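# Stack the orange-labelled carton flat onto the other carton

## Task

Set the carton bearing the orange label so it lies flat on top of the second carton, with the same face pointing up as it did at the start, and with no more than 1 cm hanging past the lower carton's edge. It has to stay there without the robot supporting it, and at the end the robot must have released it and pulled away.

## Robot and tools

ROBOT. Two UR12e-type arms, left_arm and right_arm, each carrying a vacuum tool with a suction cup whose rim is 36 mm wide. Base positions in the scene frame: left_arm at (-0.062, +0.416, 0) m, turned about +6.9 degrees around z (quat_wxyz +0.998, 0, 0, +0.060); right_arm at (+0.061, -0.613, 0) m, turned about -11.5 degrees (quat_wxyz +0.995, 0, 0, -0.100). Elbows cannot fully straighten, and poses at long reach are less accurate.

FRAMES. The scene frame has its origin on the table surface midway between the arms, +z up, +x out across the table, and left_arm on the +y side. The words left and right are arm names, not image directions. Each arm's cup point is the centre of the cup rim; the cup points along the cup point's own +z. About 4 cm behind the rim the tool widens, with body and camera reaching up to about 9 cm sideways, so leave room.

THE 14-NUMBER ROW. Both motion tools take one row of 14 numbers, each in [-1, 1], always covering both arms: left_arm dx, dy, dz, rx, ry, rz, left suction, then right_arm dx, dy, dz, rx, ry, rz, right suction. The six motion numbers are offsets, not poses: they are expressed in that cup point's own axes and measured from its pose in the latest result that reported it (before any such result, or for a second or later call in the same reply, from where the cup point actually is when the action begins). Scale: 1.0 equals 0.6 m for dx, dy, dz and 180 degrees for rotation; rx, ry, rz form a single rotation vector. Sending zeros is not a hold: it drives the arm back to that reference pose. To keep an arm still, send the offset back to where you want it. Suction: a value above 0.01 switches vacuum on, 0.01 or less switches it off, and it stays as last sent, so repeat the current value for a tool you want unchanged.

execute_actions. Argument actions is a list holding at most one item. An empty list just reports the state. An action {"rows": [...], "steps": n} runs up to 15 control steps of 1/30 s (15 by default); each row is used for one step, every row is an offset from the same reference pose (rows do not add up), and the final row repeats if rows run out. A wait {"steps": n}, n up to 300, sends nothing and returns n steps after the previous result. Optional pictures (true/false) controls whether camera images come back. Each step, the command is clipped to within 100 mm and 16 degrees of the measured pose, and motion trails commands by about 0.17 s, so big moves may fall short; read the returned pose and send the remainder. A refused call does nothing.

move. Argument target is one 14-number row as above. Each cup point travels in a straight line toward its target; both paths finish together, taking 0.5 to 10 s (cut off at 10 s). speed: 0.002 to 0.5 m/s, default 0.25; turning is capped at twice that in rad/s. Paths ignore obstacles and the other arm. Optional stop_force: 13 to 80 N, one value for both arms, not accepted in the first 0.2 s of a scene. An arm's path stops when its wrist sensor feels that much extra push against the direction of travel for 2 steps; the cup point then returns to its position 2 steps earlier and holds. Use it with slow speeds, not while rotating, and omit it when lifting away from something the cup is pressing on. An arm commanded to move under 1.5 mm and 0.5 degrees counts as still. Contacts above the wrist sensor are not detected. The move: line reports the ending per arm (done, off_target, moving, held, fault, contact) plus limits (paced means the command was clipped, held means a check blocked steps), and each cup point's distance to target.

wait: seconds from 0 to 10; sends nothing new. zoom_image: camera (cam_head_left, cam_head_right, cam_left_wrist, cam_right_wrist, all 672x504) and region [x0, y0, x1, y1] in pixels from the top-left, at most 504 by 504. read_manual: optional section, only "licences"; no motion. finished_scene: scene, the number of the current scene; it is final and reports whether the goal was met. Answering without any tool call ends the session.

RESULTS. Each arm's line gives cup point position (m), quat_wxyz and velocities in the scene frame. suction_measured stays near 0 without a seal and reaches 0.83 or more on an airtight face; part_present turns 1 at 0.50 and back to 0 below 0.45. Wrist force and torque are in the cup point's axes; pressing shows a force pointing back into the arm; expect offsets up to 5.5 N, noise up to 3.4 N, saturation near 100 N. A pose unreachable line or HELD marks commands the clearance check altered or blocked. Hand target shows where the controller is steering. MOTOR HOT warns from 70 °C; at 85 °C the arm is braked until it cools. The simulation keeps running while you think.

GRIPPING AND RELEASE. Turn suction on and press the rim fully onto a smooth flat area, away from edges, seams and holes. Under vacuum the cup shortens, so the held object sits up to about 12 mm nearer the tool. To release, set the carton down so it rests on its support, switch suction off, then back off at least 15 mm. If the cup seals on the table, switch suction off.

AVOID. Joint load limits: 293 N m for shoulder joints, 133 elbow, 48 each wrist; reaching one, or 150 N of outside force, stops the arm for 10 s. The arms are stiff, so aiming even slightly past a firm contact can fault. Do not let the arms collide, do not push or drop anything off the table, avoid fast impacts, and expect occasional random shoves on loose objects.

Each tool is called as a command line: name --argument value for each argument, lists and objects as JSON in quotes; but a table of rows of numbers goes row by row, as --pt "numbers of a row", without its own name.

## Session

execute_actions --actions '[]'

Scene clock: 0.00 s of 5500.00 s.
left_arm: end_effector_position=(+0.5636, +0.4909, +0.2008) suction_measured=0.00 part_present=0 end_effector_quat_wxyz=(+0.001, -0.316, +0.949, -0.001) end_effector_velocity=(+0.000, -0.000, +0.000) end_effector_angular_velocity=(-0.000, +0.000, -0.000) | right_arm: end_effector_position=(+0.6770, -0.7386, +0.1985) suction_measured=0.00 part_present=0 end_effector_quat_wxyz=(-0.000, +0.354, +0.935, -0.000) end_effector_velocity=(-0.000, +0.000, -0.000) end_effector_angular_velocity=(+0.000, +0.001, +0.000)
Joint positions: left_arm=[-0.28  -1.558  2.142 -2.158 -1.571  2.337] | right_arm=[-0.281 -1.556  2.145 -2.159 -1.571 -2.899]
Joint velocities: left_arm=[-0.    -0.    -0.     0.001 -0.     0.   ] | right_arm=[-0.    -0.     0.     0.001  0.    -0.   ]
Wrist force (N, on the end effector, along its own x y z axes, offset not removed): no reading
Wrist torque (N m, same axes, about the end effector's origin, offset not removed): no reading
Hand target (left_arm): +0.564, +0.491, +0.201; +0.001, -0.316, +0.949, -0.001
Hand target (right_arm): +0.677, -0.739, +0.198; -0.000, +0.354, +0.935, -0.000

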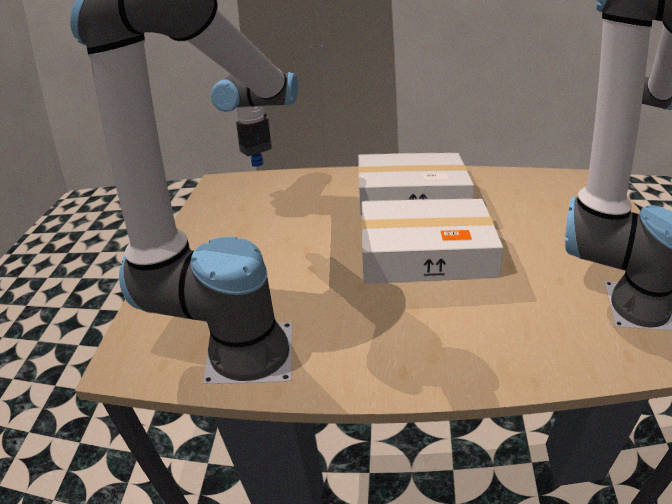

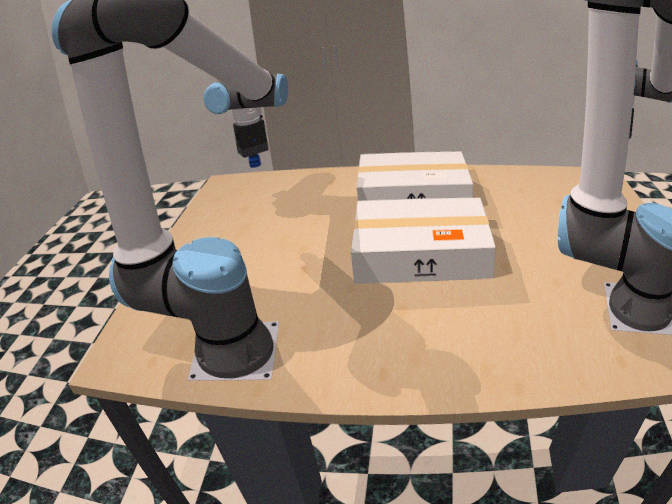

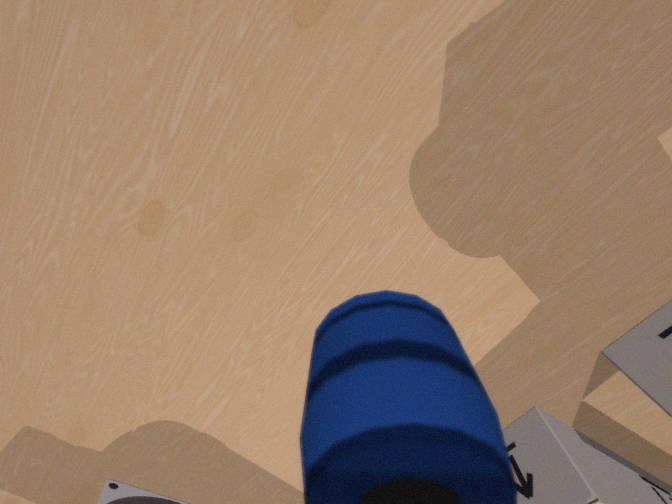

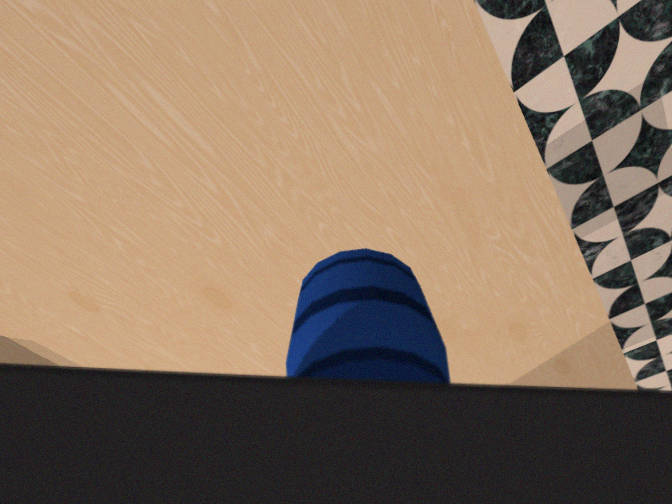

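move --target '[0.2957,-0.8009,-0.582,0,0,0.1991,0,0.636,0.147,0,0,0,-0.253,0]' --speed 0.4

zoom_image --camera "cam_left_wrist" --region '[180, 20, 490, 260]'

Scene clock: 20.37 s of 5500.00 s.
left_arm: end_effector_position=(+0.7085, +0.0005, +0.5505) suction_measured=0.00 part_present=0 end_effector_quat_wxyz=(+0.001, -0.009, +1.000, -0.001) end_effector_velocity=(+0.000, -0.001, +0.001) end_effector_angular_velocity=(-0.000, +0.001, -0.001) | right_arm: end_effector_position=(+0.4499, -0.4199, +0.1984) suction_measured=0.00 part_present=0 end_effector_quat_wxyz=(-0.000, -0.035, +0.999, -0.000) end_effector_velocity=(-0.000, +0.001, +0.000) end_effector_angular_velocity=(+0.000, +0.000, +0.001)
Joint positions: left_arm=[-0.815 -1.292  1.19  -1.472 -1.571  2.428] | right_arm=[ 0.249 -1.943  2.446 -2.073 -1.571 -3.164]
Joint velocities: left_arm=[-0.001  0.003 -0.005  0.003 -0.001  0.   ] | right_arm=[ 0.002 -0.    -0.     0.001  0.     0.   ]
Wrist force (N, on the end effector, along its own x y z axes, offset not removed): left_arm=[1.5 4.5 2.6] | right_arm=[-3.8 2.8 -1.0]
Wrist torque (N m, same axes, about the end effector's origin, offset not removed): left_arm=[0.79 -0.08 -0.21] | right_arm=[0.49 0.74 0.18]
Hand target (left_arm): +0.709, +0.000, +0.551; +0.001, -0.009, +1.000, -0.001
Hand target (right_arm): +0.450, -0.420, +0.198; -0.000, -0.035, +0.999, -0.000
Off the commanded pose (left_arm): 0.001 m, 0 deg.
Off the commanded pose (right_arm): 0.000 m, 0 deg.
After step 90, 15.13 s passed at rest.
move: done

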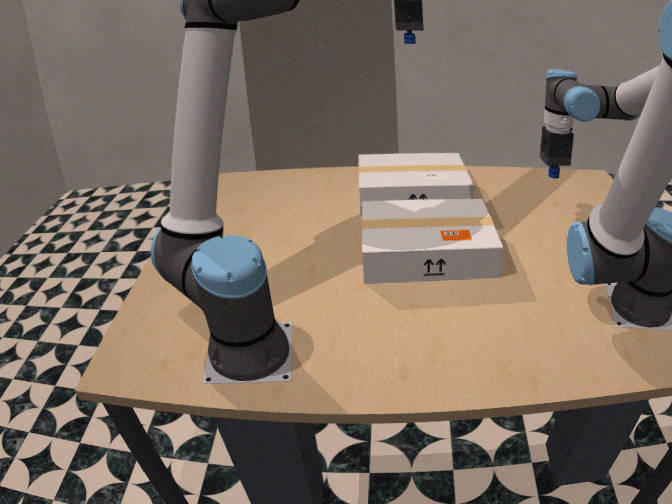

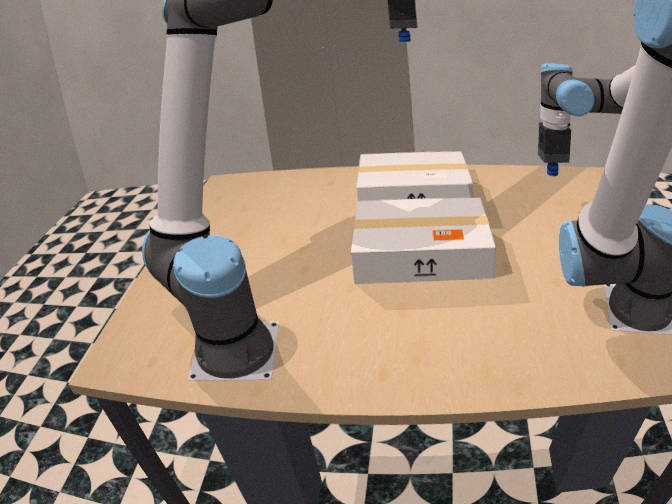

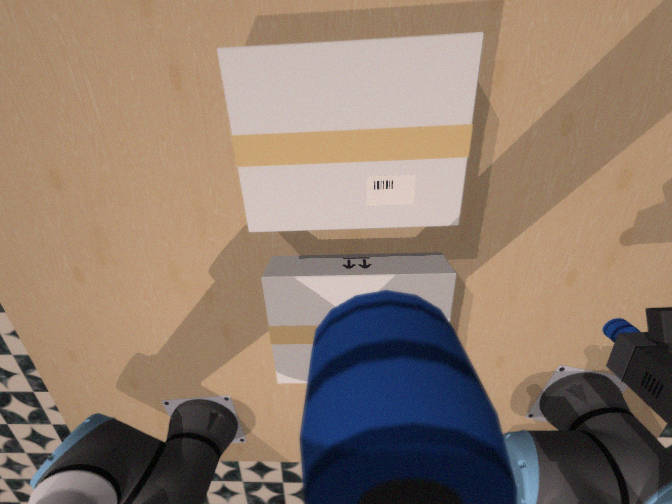

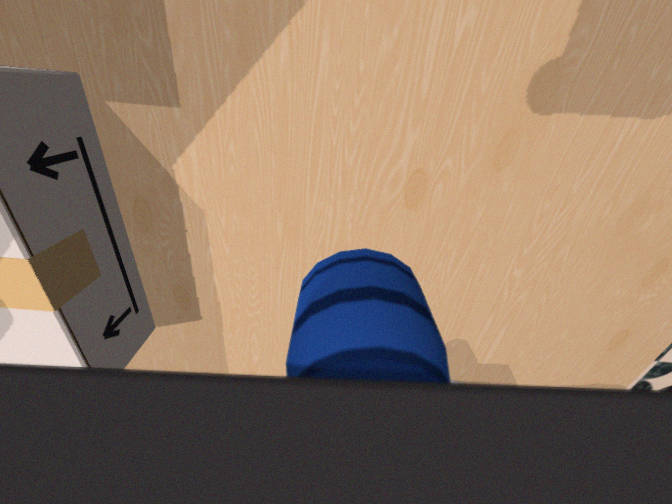

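Region (180, 20, 490, 260) of cam_left_wrist's 672x504 image, scaled by 1.626, with more detail than that image has; it fills the top 390 rows of this view, and the rest is white.

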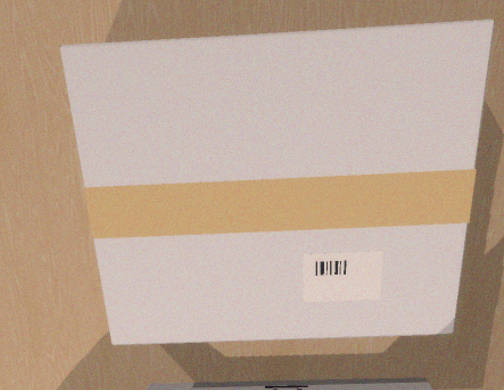

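move --target '[0.636,-0.032,0,0,0,0,0,0,0,0,0,0,0,0]' --speed 0.4

zoom_image --camera "cam_left_wrist" --region '[180, 20, 490, 260]'

Scene clock: 44.93 s of 5500.00 s.
left_arm: end_effector_position=(+0.3276, -0.0253, +0.5500) suction_measured=0.00 part_present=0 end_effector_quat_wxyz=(+0.000, -0.009, +1.000, -0.001) end_effector_velocity=(-0.002, +0.000, +0.000) end_effector_angular_velocity=(+0.001, -0.002, +0.001) | right_arm: end_effector_position=(+0.4499, -0.4198, +0.1985) suction_measured=0.00 part_present=0 end_effector_quat_wxyz=(-0.000, -0.035, +0.999, -0.000) end_effector_velocity=(+0.000, +0.000, +0.000) end_effector_angular_velocity=(+0.001, -0.000, -0.001)
Joint positions: left_arm=[-1.268 -1.781  1.698 -1.49  -1.571  1.975] | right_arm=[ 0.25  -1.943  2.446 -2.073 -1.571 -3.164]
Joint velocities: left_arm=[-0.004 -0.002  0.001  0.001  0.002 -0.004] | right_arm=[-0.    -0.    -0.     0.     0.001  0.001]
Wrist force (N, on the end effector, along its own x y z axes, offset not removed): left_arm=[-0.5 2.3 3.4] | right_arm=[-1.9 1.9 -1.3]
Wrist torque (N m, same axes, about the end effector's origin, offset not removed): left_arm=[0.29 0.38 -0.16] | right_arm=[0.35 0.40 0.14]
Hand target (left_arm): +0.327, -0.025, +0.550; +0.000, -0.009, +1.000, -0.001
Hand target (right_arm): +0.450, -0.420, +0.198; -0.000, -0.035, +0.999, -0.000
Off the commanded pose (left_arm): 0.000 m, 0 deg.
Off the commanded pose (right_arm): 0.000 m, 0 deg.
After step 90, 19.97 s passed at rest.
move: done

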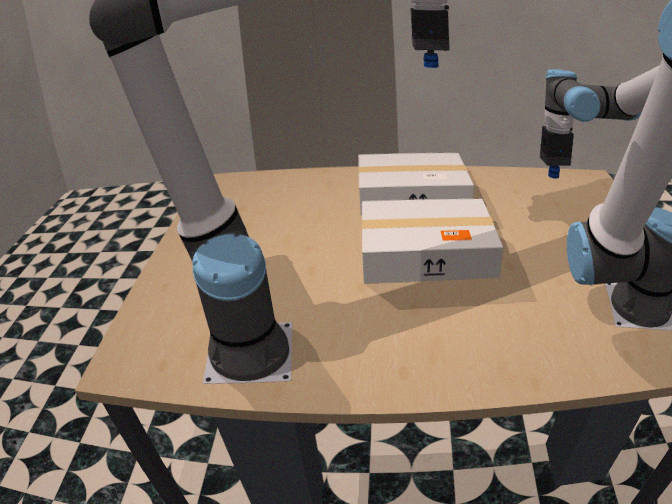

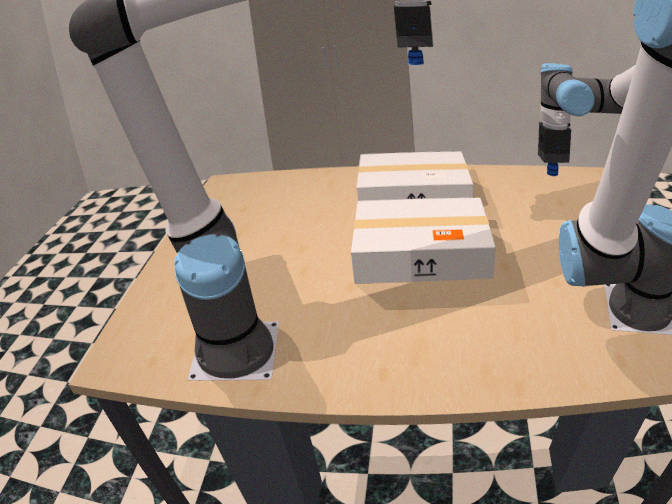

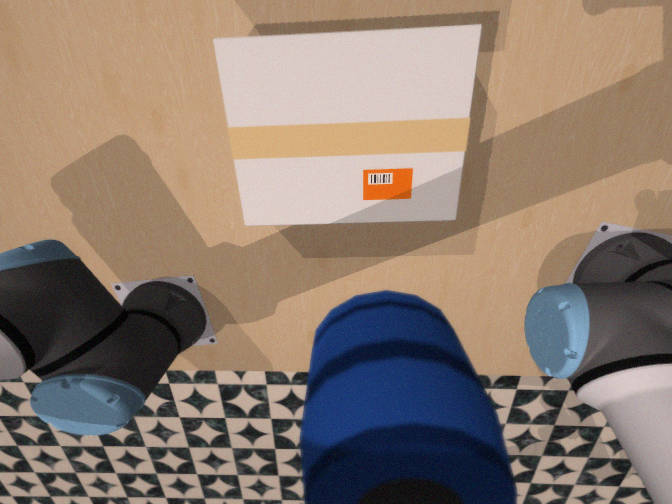

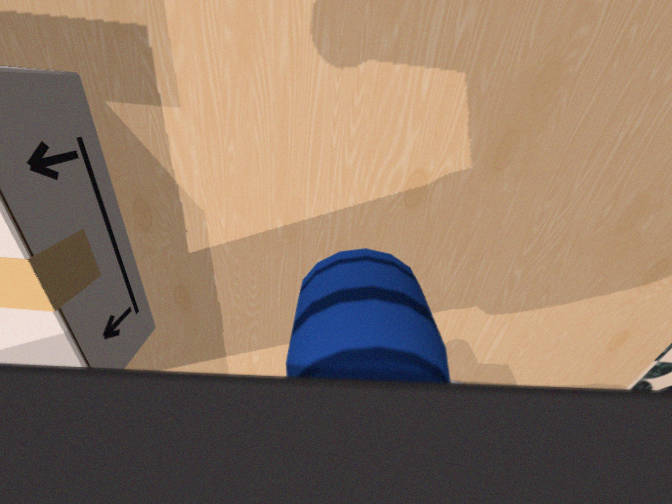

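Region (180, 20, 490, 260) of cam_left_wrist's 672x504 image, scaled by 1.626, with more detail than that image has; it fills the top 390 rows of this view, and the rest is white.

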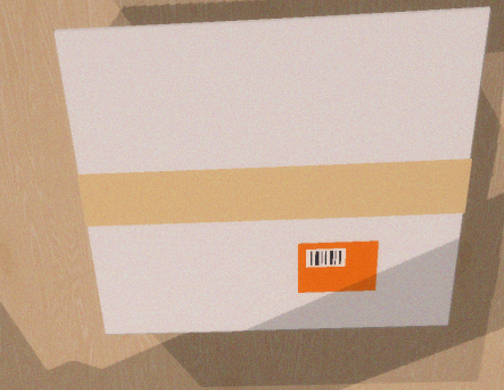

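move --target '[-0.0177,0.2052,0.6833,0,0,-0.01,0,0.1372,0.4737,0.0975,0,0,0.0067,0]' --speed 0.4

Scene clock: 75.63 s of 5500.00 s.
left_arm: end_effector_position=(+0.3367, +0.0968, +0.1398) suction_measured=0.00 part_present=0 end_effector_quat_wxyz=(+0.000, -0.025, +1.000, -0.001) end_effector_velocity=(+0.000, -0.001, -0.001) end_effector_angular_velocity=(-0.002, -0.000, -0.000) | right_arm: end_effector_position=(+0.3480, -0.1424, +0.1400) suction_measured=0.00 part_present=0 end_effector_quat_wxyz=(-0.000, -0.025, +1.000, -0.000) end_effector_velocity=(-0.000, +0.001, -0.000) end_effector_angular_velocity=(-0.000, -0.000, -0.001)
Joint positions: left_arm=[-1.143 -1.693  2.401 -2.281 -1.571  2.069] | right_arm=[ 0.903 -1.616  2.332 -2.286 -1.572 -2.489]
Joint velocities: left_arm=[ 0.     0.003  0.001 -0.005 -0.001  0.001] | right_arm=[ 0.001  0.002 -0.001 -0.001 -0.     0.002]
Wrist force (N, on the end effector, along its own x y z axes, offset not removed): left_arm=[0.9 3.4 -4.8] | right_arm=[-1.7 3.2 -0.7]
Wrist torque (N m, same axes, about the end effector's origin, offset not removed): left_arm=[0.54 0.09 -0.21] | right_arm=[0.50 0.38 0.20]
Hand target (left_arm): +0.337, +0.097, +0.140; +0.000, -0.025, +1.000, -0.001
Hand target (right_arm): +0.348, -0.142, +0.140; -0.000, -0.025, +1.000, -0.000
Off the commanded pose (left_arm): 0.001 m, 0 deg.
Off the commanded pose (right_arm): 0.000 m, 0 deg.
After step 90, 25.97 s passed at rest.
move: done

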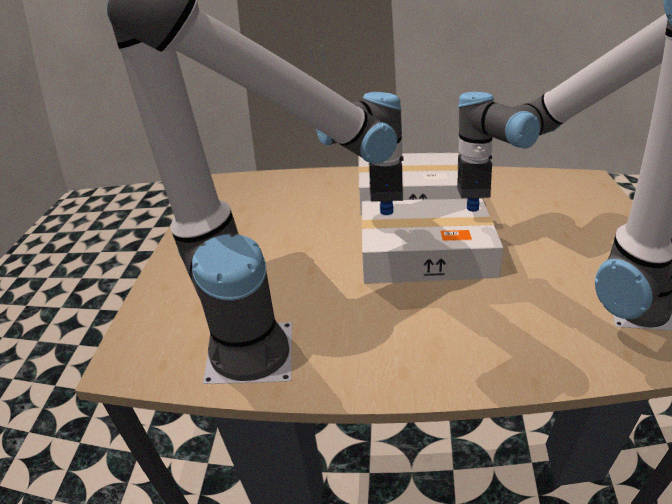

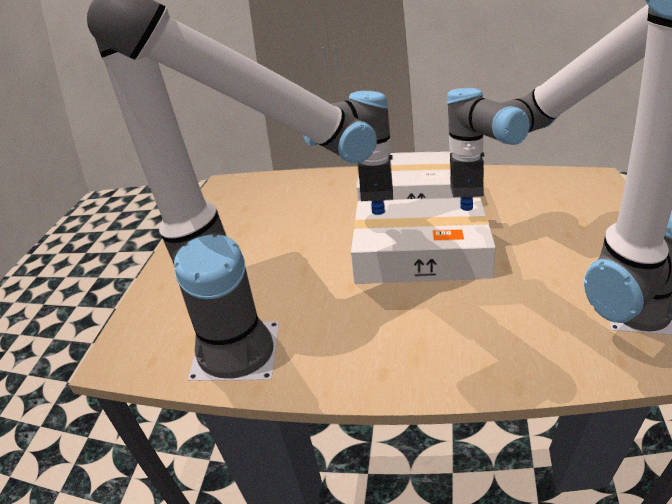

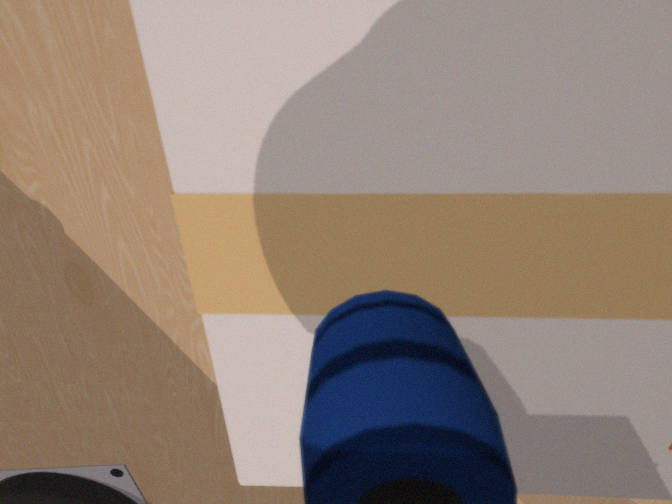

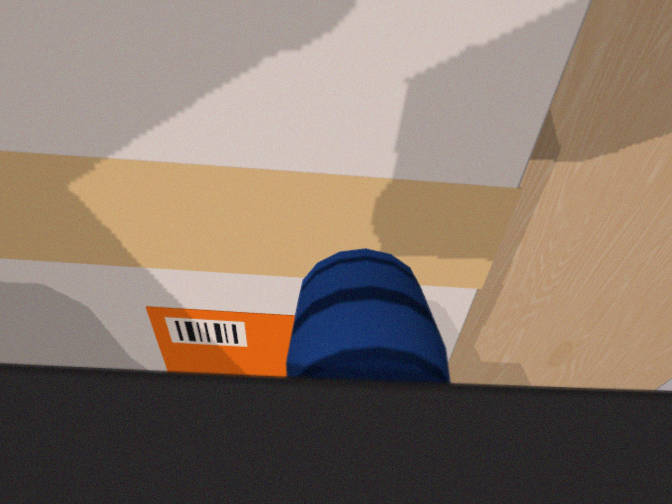

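move --target '[-0.008,0,0.05,0,0,0,0,-0.01,0,0.053,0,0,0,0]' --speed 0.1

move --target '[0,0,0.055,0,0,0,1,0,0,0.055,0,0,0,1]' --speed 0.015 --stop_force 14

Scene clock: 95.97 s of 5500.00 s.
left_arm: end_effector_position=(+0.3415, +0.0970, +0.1099) suction_measured=0.00 part_present=0 end_effector_quat_wxyz=(+0.000, -0.025, +1.000, -0.001) end_effector_velocity=(+0.000, -0.000, -0.002) end_effector_angular_velocity=(-0.001, +0.000, +0.000) | right_arm: end_effector_position=(+0.3540, -0.1421, +0.1084) suction_measured=0.00 part_present=0 end_effector_quat_wxyz=(-0.000, -0.025, +1.000, -0.000) end_effector_velocity=(+0.000, +0.000, -0.002) end_effector_angular_velocity=(+0.000, -0.000, +0.000)
Joint positions: left_arm=[-1.134 -1.636  2.423 -2.361 -1.571  2.077] | right_arm=[ 0.896 -1.561  2.355 -2.364 -1.572 -2.496]
Joint velocities: left_arm=[ 0.001  0.004  0.001 -0.005 -0.001  0.001] | right_arm=[-0.     0.003  0.001 -0.005  0.    -0.001]
Wrist force (N, on the end effector, along its own x y z axes, offset not removed): left_arm=[3.3 3.4 -1.5] | right_arm=[-1.5 3.4 -1.7]
Wrist torque (N m, same axes, about the end effector's origin, offset not removed): left_arm=[0.53 -0.38 -0.25] | right_arm=[0.53 0.32 0.15]
Hand target (left_arm): +0.342, +0.097, +0.110; +0.000, -0.025, +1.000, -0.001
Hand target (right_arm): +0.354, -0.142, +0.108; -0.000, -0.025, +1.000, -0.000
Off the commanded pose (left_arm): 0.000 m, 0 deg.
Off the commanded pose (right_arm): 0.000 m, 0 deg.
After step 90, 16.50 s passed at rest.
move: done

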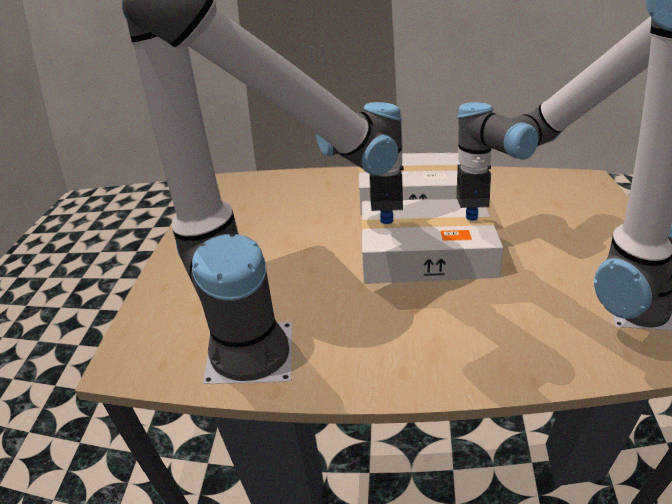

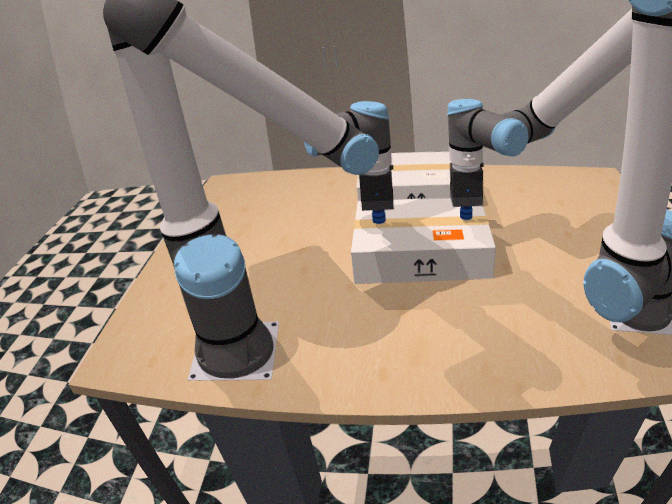

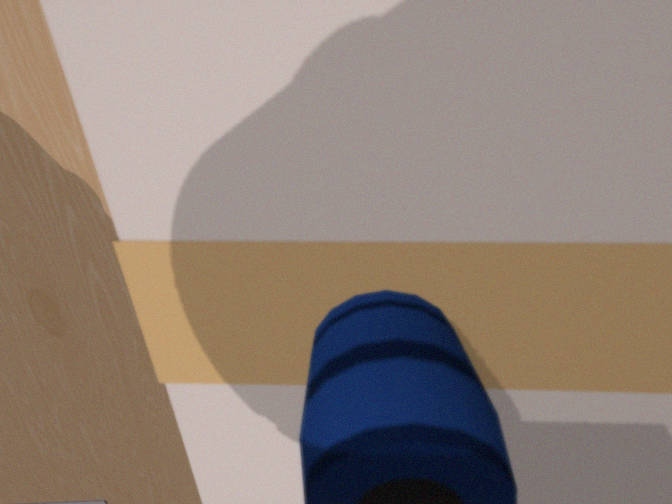

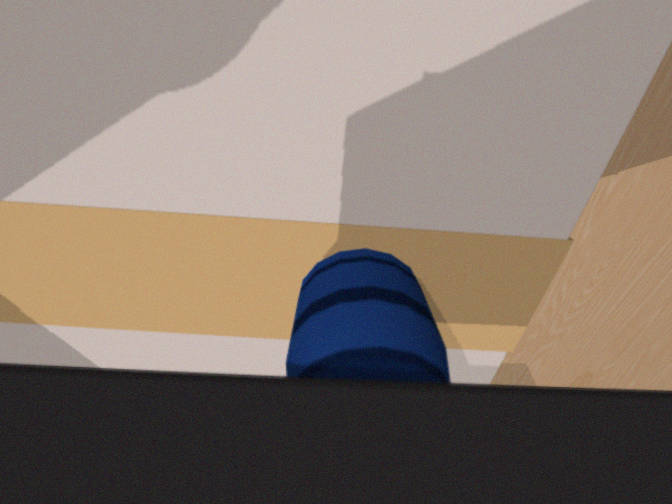

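Scene clock: 97.87 s of 5500.00 s.
left_arm: end_effector_position=(+0.3416, +0.0970, +0.0876) suction_measured=0.89 part_present=1 end_effector_quat_wxyz=(+0.000, -0.025, +1.000, -0.001) end_effector_velocity=(+0.000, +0.001, +0.002) end_effector_angular_velocity=(+0.004, -0.001, +0.000) | right_arm: end_effector_position=(+0.3539, -0.1422, +0.0856) suction_measured=0.96 part_present=1 end_effector_quat_wxyz=(-0.000, -0.025, +1.000, -0.000) end_effector_velocity=(-0.001, -0.000, +0.002) end_effector_angular_velocity=(-0.001, +0.003, +0.000)
Joint positions: left_arm=[-1.134 -1.595  2.442 -2.42  -1.571  2.077] | right_arm=[ 0.896 -1.522  2.373 -2.42  -1.572 -2.496]
Joint velocities: left_arm=[ 0.    -0.003 -0.002  0.008  0.003  0.   ] | right_arm=[ 0.    -0.004 -0.002  0.009  0.001 -0.   ]
Wrist force (N, on the end effector, along its own x y z axes, offset not removed): left_arm=[5.7 8.4 -29.2] | right_arm=[14.2 -17.3 -49.2]
Wrist torque (N m, same axes, about the end effector's origin, offset not removed): left_arm=[0.29 0.52 -0.26] | right_arm=[0.22 0.15 0.11]
Hand target (left_arm): +0.342, +0.097, +0.088; +0.000, -0.025, +1.000, -0.001
Hand target (right_arm): +0.354, -0.142, +0.086; -0.000, -0.025, +1.000, -0.000
Off the commanded pose (left_arm): 0.011 m, 0 deg.
Off the commanded pose (right_arm): 0.010 m, 0 deg.
move: contact (left_arm, right_arm)

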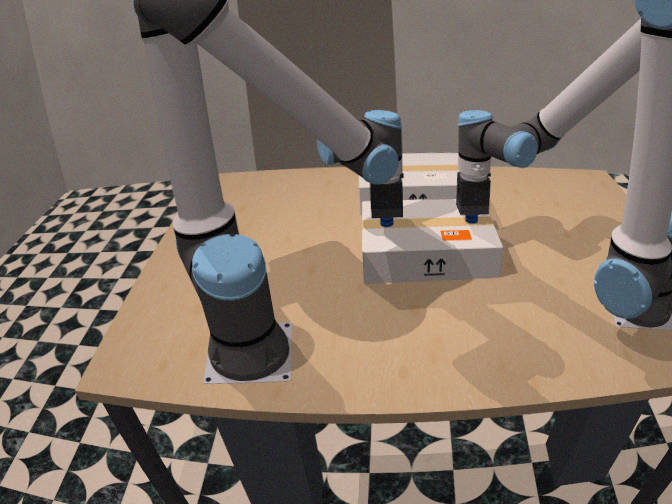

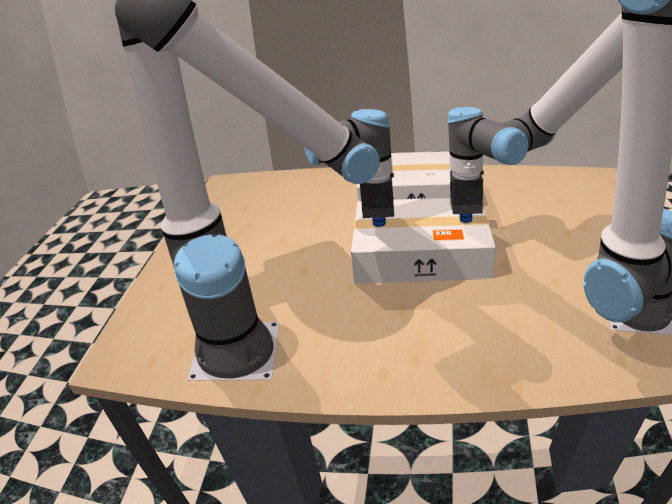

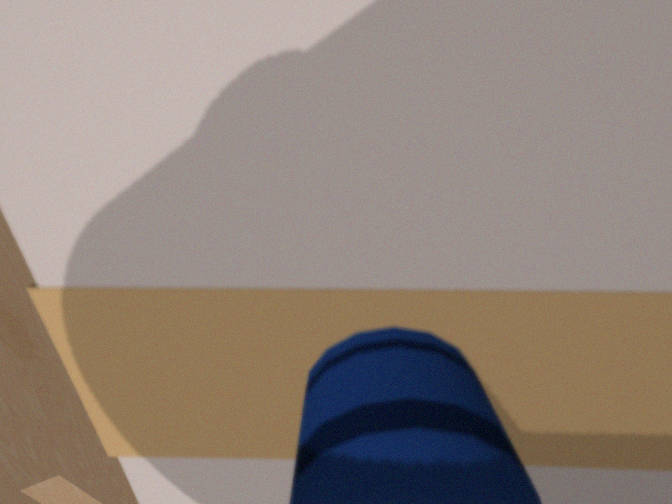

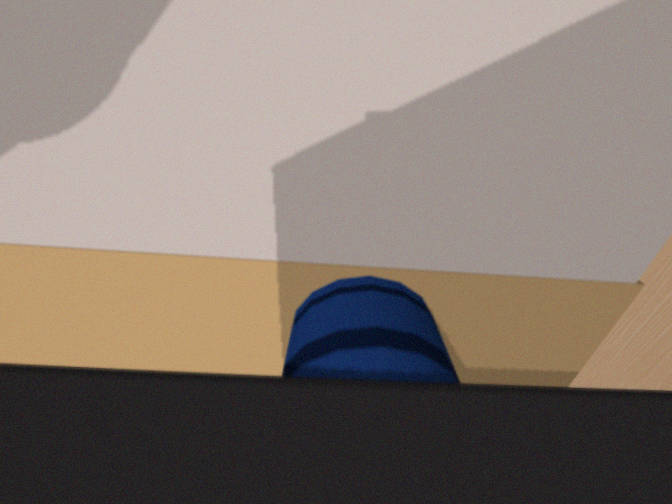

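move --target '[0,0,-0.2148,0,0,0,1,0,0,-0.2148,0,0,0,1]' --speed 0.1

Scene clock: 105.90 s of 5500.00 s.
left_arm: end_effector_position=(+0.3414, +0.0973, +0.2165) suction_measured=0.89 part_present=1 end_effector_quat_wxyz=(+0.000, -0.025, +1.000, -0.001) end_effector_velocity=(+0.000, -0.000, +0.002) end_effector_angular_velocity=(+0.001, -0.002, -0.000) | right_arm: end_effector_position=(+0.3540, -0.1420, +0.2142) suction_measured=0.96 part_present=1 end_effector_quat_wxyz=(-0.000, -0.025, +1.000, -0.000) end_effector_velocity=(+0.000, +0.000, +0.002) end_effector_angular_velocity=(+0.000, -0.000, +0.001)
Joint positions: left_arm=[-1.134 -1.788  2.311 -2.095 -1.571  2.077] | right_arm=[ 0.896 -1.705  2.249 -2.115 -1.572 -2.496]
Joint velocities: left_arm=[-0.001 -0.002 -0.002  0.005  0.002 -0.001] | right_arm=[-0.    -0.002 -0.003  0.004  0.    -0.001]
Wrist force (N, on the end effector, along its own x y z axes, offset not removed): left_arm=[-1.3 3.9 10.2] | right_arm=[-2.2 0.8 17.9]
Wrist torque (N m, same axes, about the end effector's origin, offset not removed): left_arm=[0.29 0.44 -0.24] | right_arm=[0.42 0.41 0.16]
Hand target (left_arm): +0.341, +0.097, +0.217; +0.000, -0.025, +1.000, -0.001
Hand target (right_arm): +0.354, -0.142, +0.214; -0.000, -0.025, +1.000, -0.000
Off the commanded pose (left_arm): 0.000 m, 0 deg.
Off the commanded pose (right_arm): 0.000 m, 0 deg.
After step 90, 3.33 s passed at rest.
move: done

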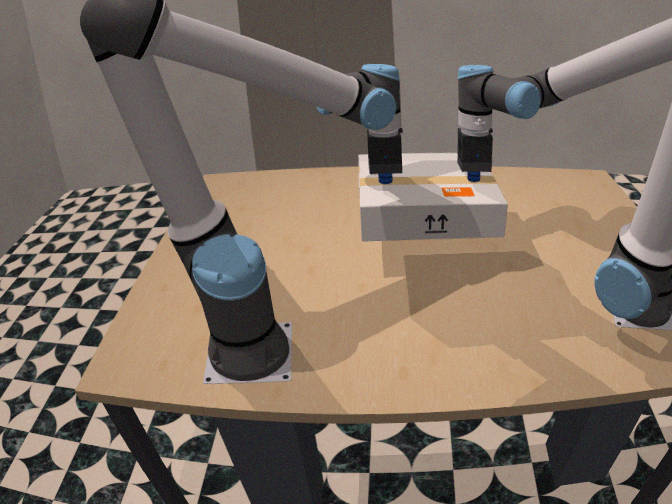

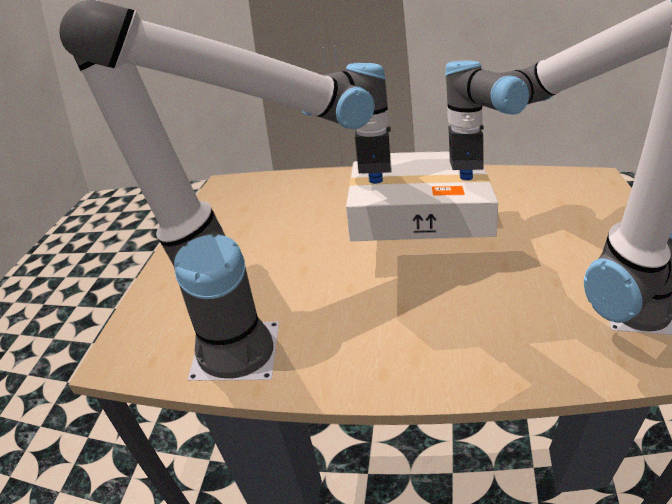

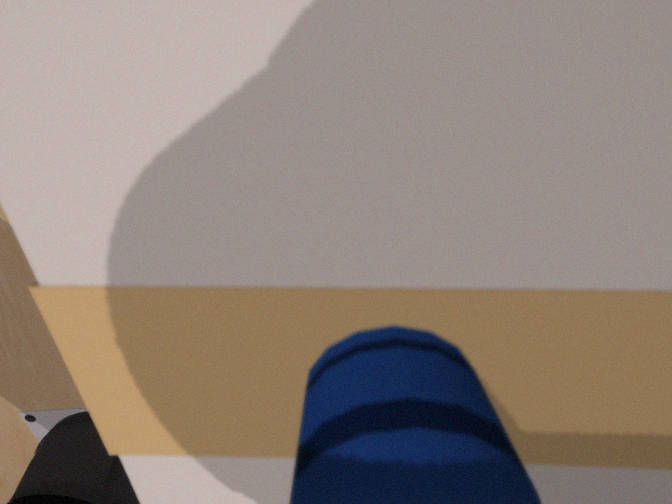

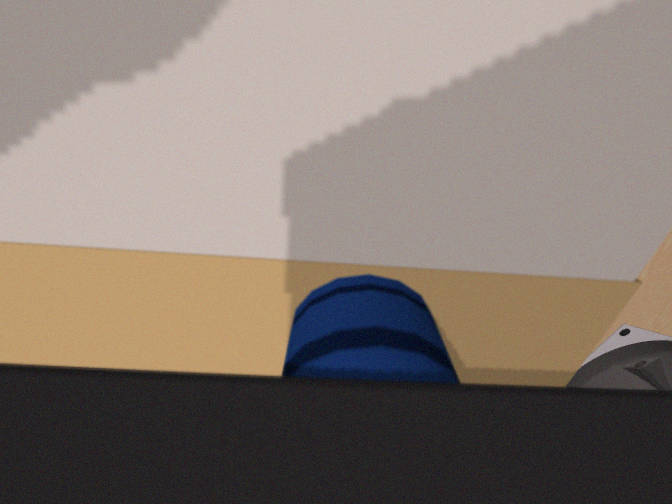

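move --target '[-0.618,0.007,-0.003,0,0,-0.0026,1,-0.6208,0.0068,-0.003,0,0,-0.0026,1]' --speed 0.15

move --target '[0,0,0.033,0,0,0,1,0,0,0.033,0,0,0,1]' --speed 0.03 --stop_force 13

zoom_image --camera "cam_head_left" --region '[340, 110, 500, 230]'

zoom_image --camera "cam_head_right" --region '[340, 110, 500, 230]'

Scene clock: 121.77 s of 5500.00 s.
left_arm: end_effector_position=(+0.7116, +0.1200, +0.2188) suction_measured=0.89 part_present=1 end_effector_quat_wxyz=(+0.001, -0.029, +1.000, -0.001) end_effector_velocity=(+0.002, -0.000, +0.000) end_effector_angular_velocity=(-0.000, -0.001, -0.001) | right_arm: end_effector_position=(+0.7256, -0.1197, +0.2160) suction_measured=0.96 part_present=1 end_effector_quat_wxyz=(-0.000, -0.029, +1.000, -0.000) end_effector_velocity=(+0.002, -0.000, +0.000) end_effector_angular_velocity=(-0.002, -0.000, +0.000)
Joint positions: left_arm=[-0.697 -1.264  1.754 -2.063 -1.571  2.506] | right_arm=[ 0.628 -1.262  1.756 -2.064 -1.572 -2.773]
Joint velocities: left_arm=[ 0.001  0.003 -0.004  0.001  0.     0.001] | right_arm=[-0.001  0.002 -0.004  0.002 -0.002 -0.001]
Wrist force (N, on the end effector, along its own x y z axes, offset not removed): left_arm=[1.0 9.5 11.2] | right_arm=[-4.7 -5.6 16.0]
Wrist torque (N m, same axes, about the end effector's origin, offset not removed): left_arm=[0.37 -0.05 -0.19] | right_arm=[0.20 0.75 0.19]
Hand target (left_arm): +0.712, +0.120, +0.219; +0.001, -0.029, +1.000, -0.001
Hand target (right_arm): +0.726, -0.120, +0.216; -0.000, -0.029, +1.000, -0.000
Off the commanded pose (left_arm): 0.000 m, 0 deg.
Off the commanded pose (right_arm): 0.000 m, 0 deg.
After step 90, 9.90 s passed at rest.
move: done

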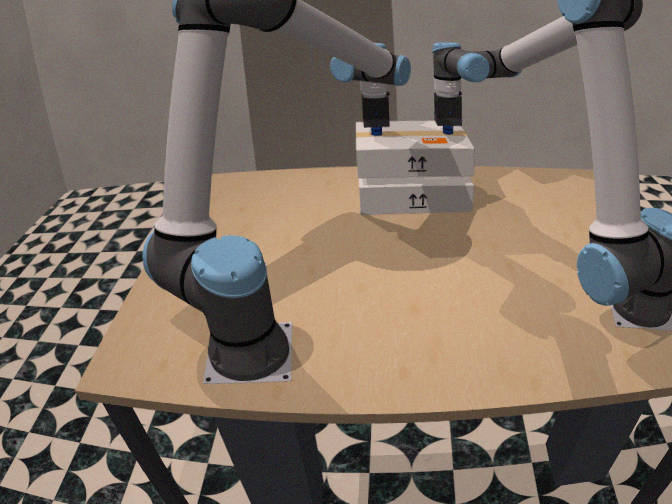

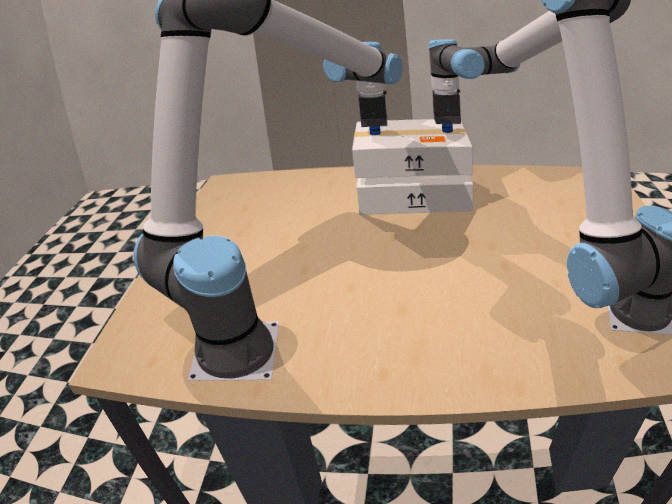

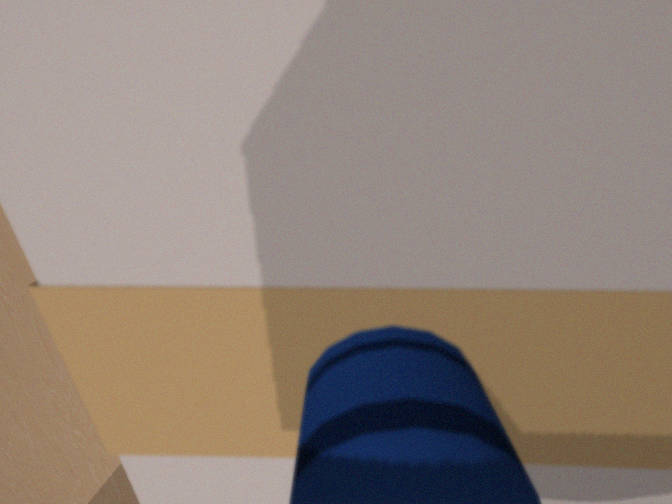

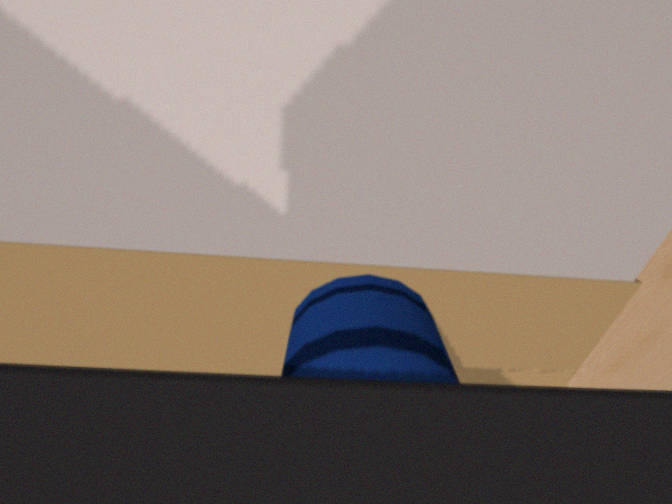

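Scene clock: 122.73 s of 5500.00 s.
left_arm: end_effector_position=(+0.7116, +0.1200, +0.1992) suction_measured=0.89 part_present=1 end_effector_quat_wxyz=(+0.001, -0.029, +1.000, -0.001) end_effector_velocity=(-0.000, -0.001, -0.002) end_effector_angular_velocity=(-0.001, +0.001, -0.000) | right_arm: end_effector_position=(+0.7256, -0.1198, +0.1963) suction_measured=0.96 part_present=1 end_effector_quat_wxyz=(-0.000, -0.029, +1.000, -0.000) end_effector_velocity=(+0.000, -0.000, -0.002) end_effector_angular_velocity=(-0.002, -0.000, +0.000)
Joint positions: left_arm=[-0.697 -1.249  1.771 -2.096 -1.571  2.506] | right_arm=[ 0.628 -1.246  1.773 -2.097 -1.572 -2.773]
Joint velocities: left_arm=[-0.     0.001  0.002 -0.003 -0.001 -0.   ] | right_arm=[ 0.     0.002  0.002 -0.003 -0.002 -0.   ]
Wrist force (N, on the end effector, along its own x y z axes, offset not removed): left_arm=[1.0 12.7 6.9] | right_arm=[-4.3 -4.5 15.5]
Wrist torque (N m, same axes, about the end effector's origin, offset not removed): left_arm=[1.05 -0.03 -0.13] | right_arm=[0.22 0.70 0.19]
Hand target (left_arm): +0.712, +0.120, +0.199; +0.001, -0.029, +1.000, -0.001
Hand target (right_arm): +0.726, -0.120, +0.196; -0.000, -0.029, +1.000, -0.000
Off the commanded pose (left_arm): 0.000 m, 0 deg.
Off the commanded pose (right_arm): 0.000 m, 0 deg.
move: done

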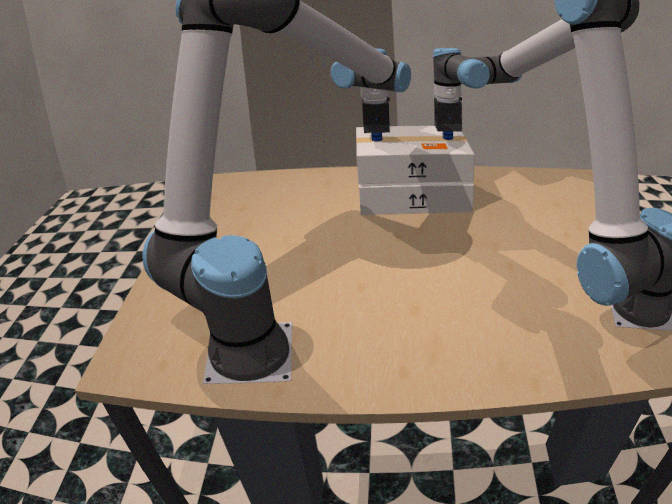

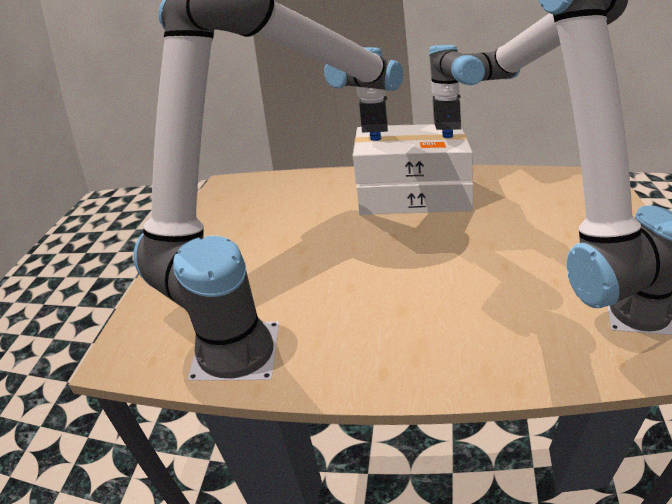

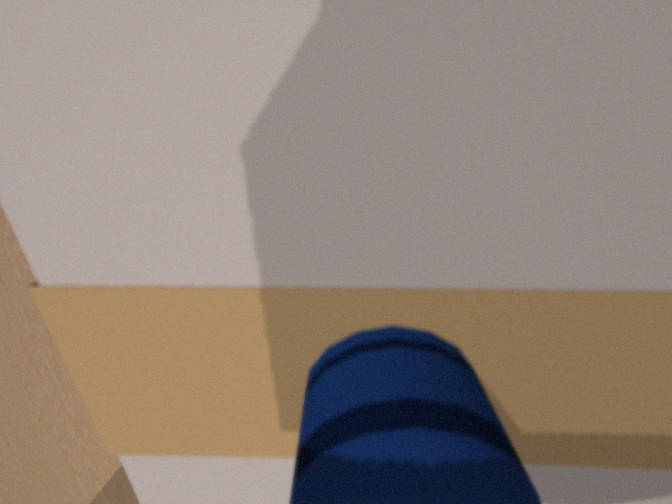

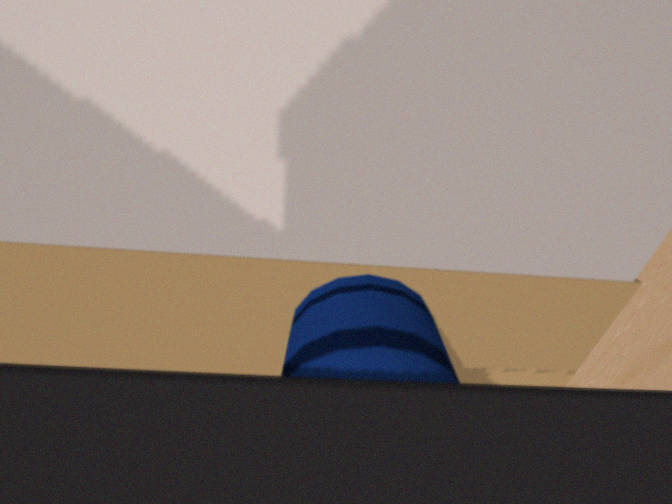

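Region (340, 110, 500, 230) of cam_head_left's 672x504 image, scaled by 3.150, with more detail than that image has; it fills the top 378 rows of this view, and the rest is white.

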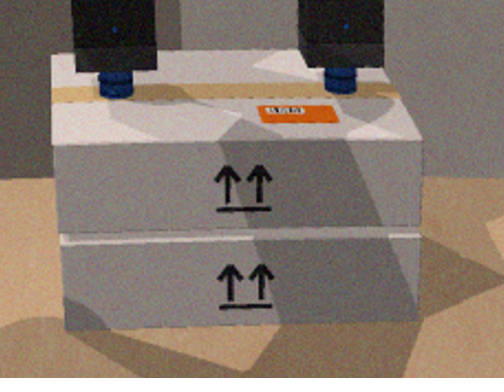

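Region (340, 110, 500, 230) of cam_head_right's 672x504 image, scaled by 3.150, with more detail than that image has; it fills the top 378 rows of this view, and the rest is white.

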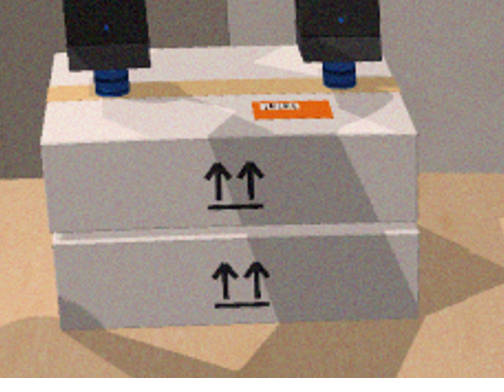

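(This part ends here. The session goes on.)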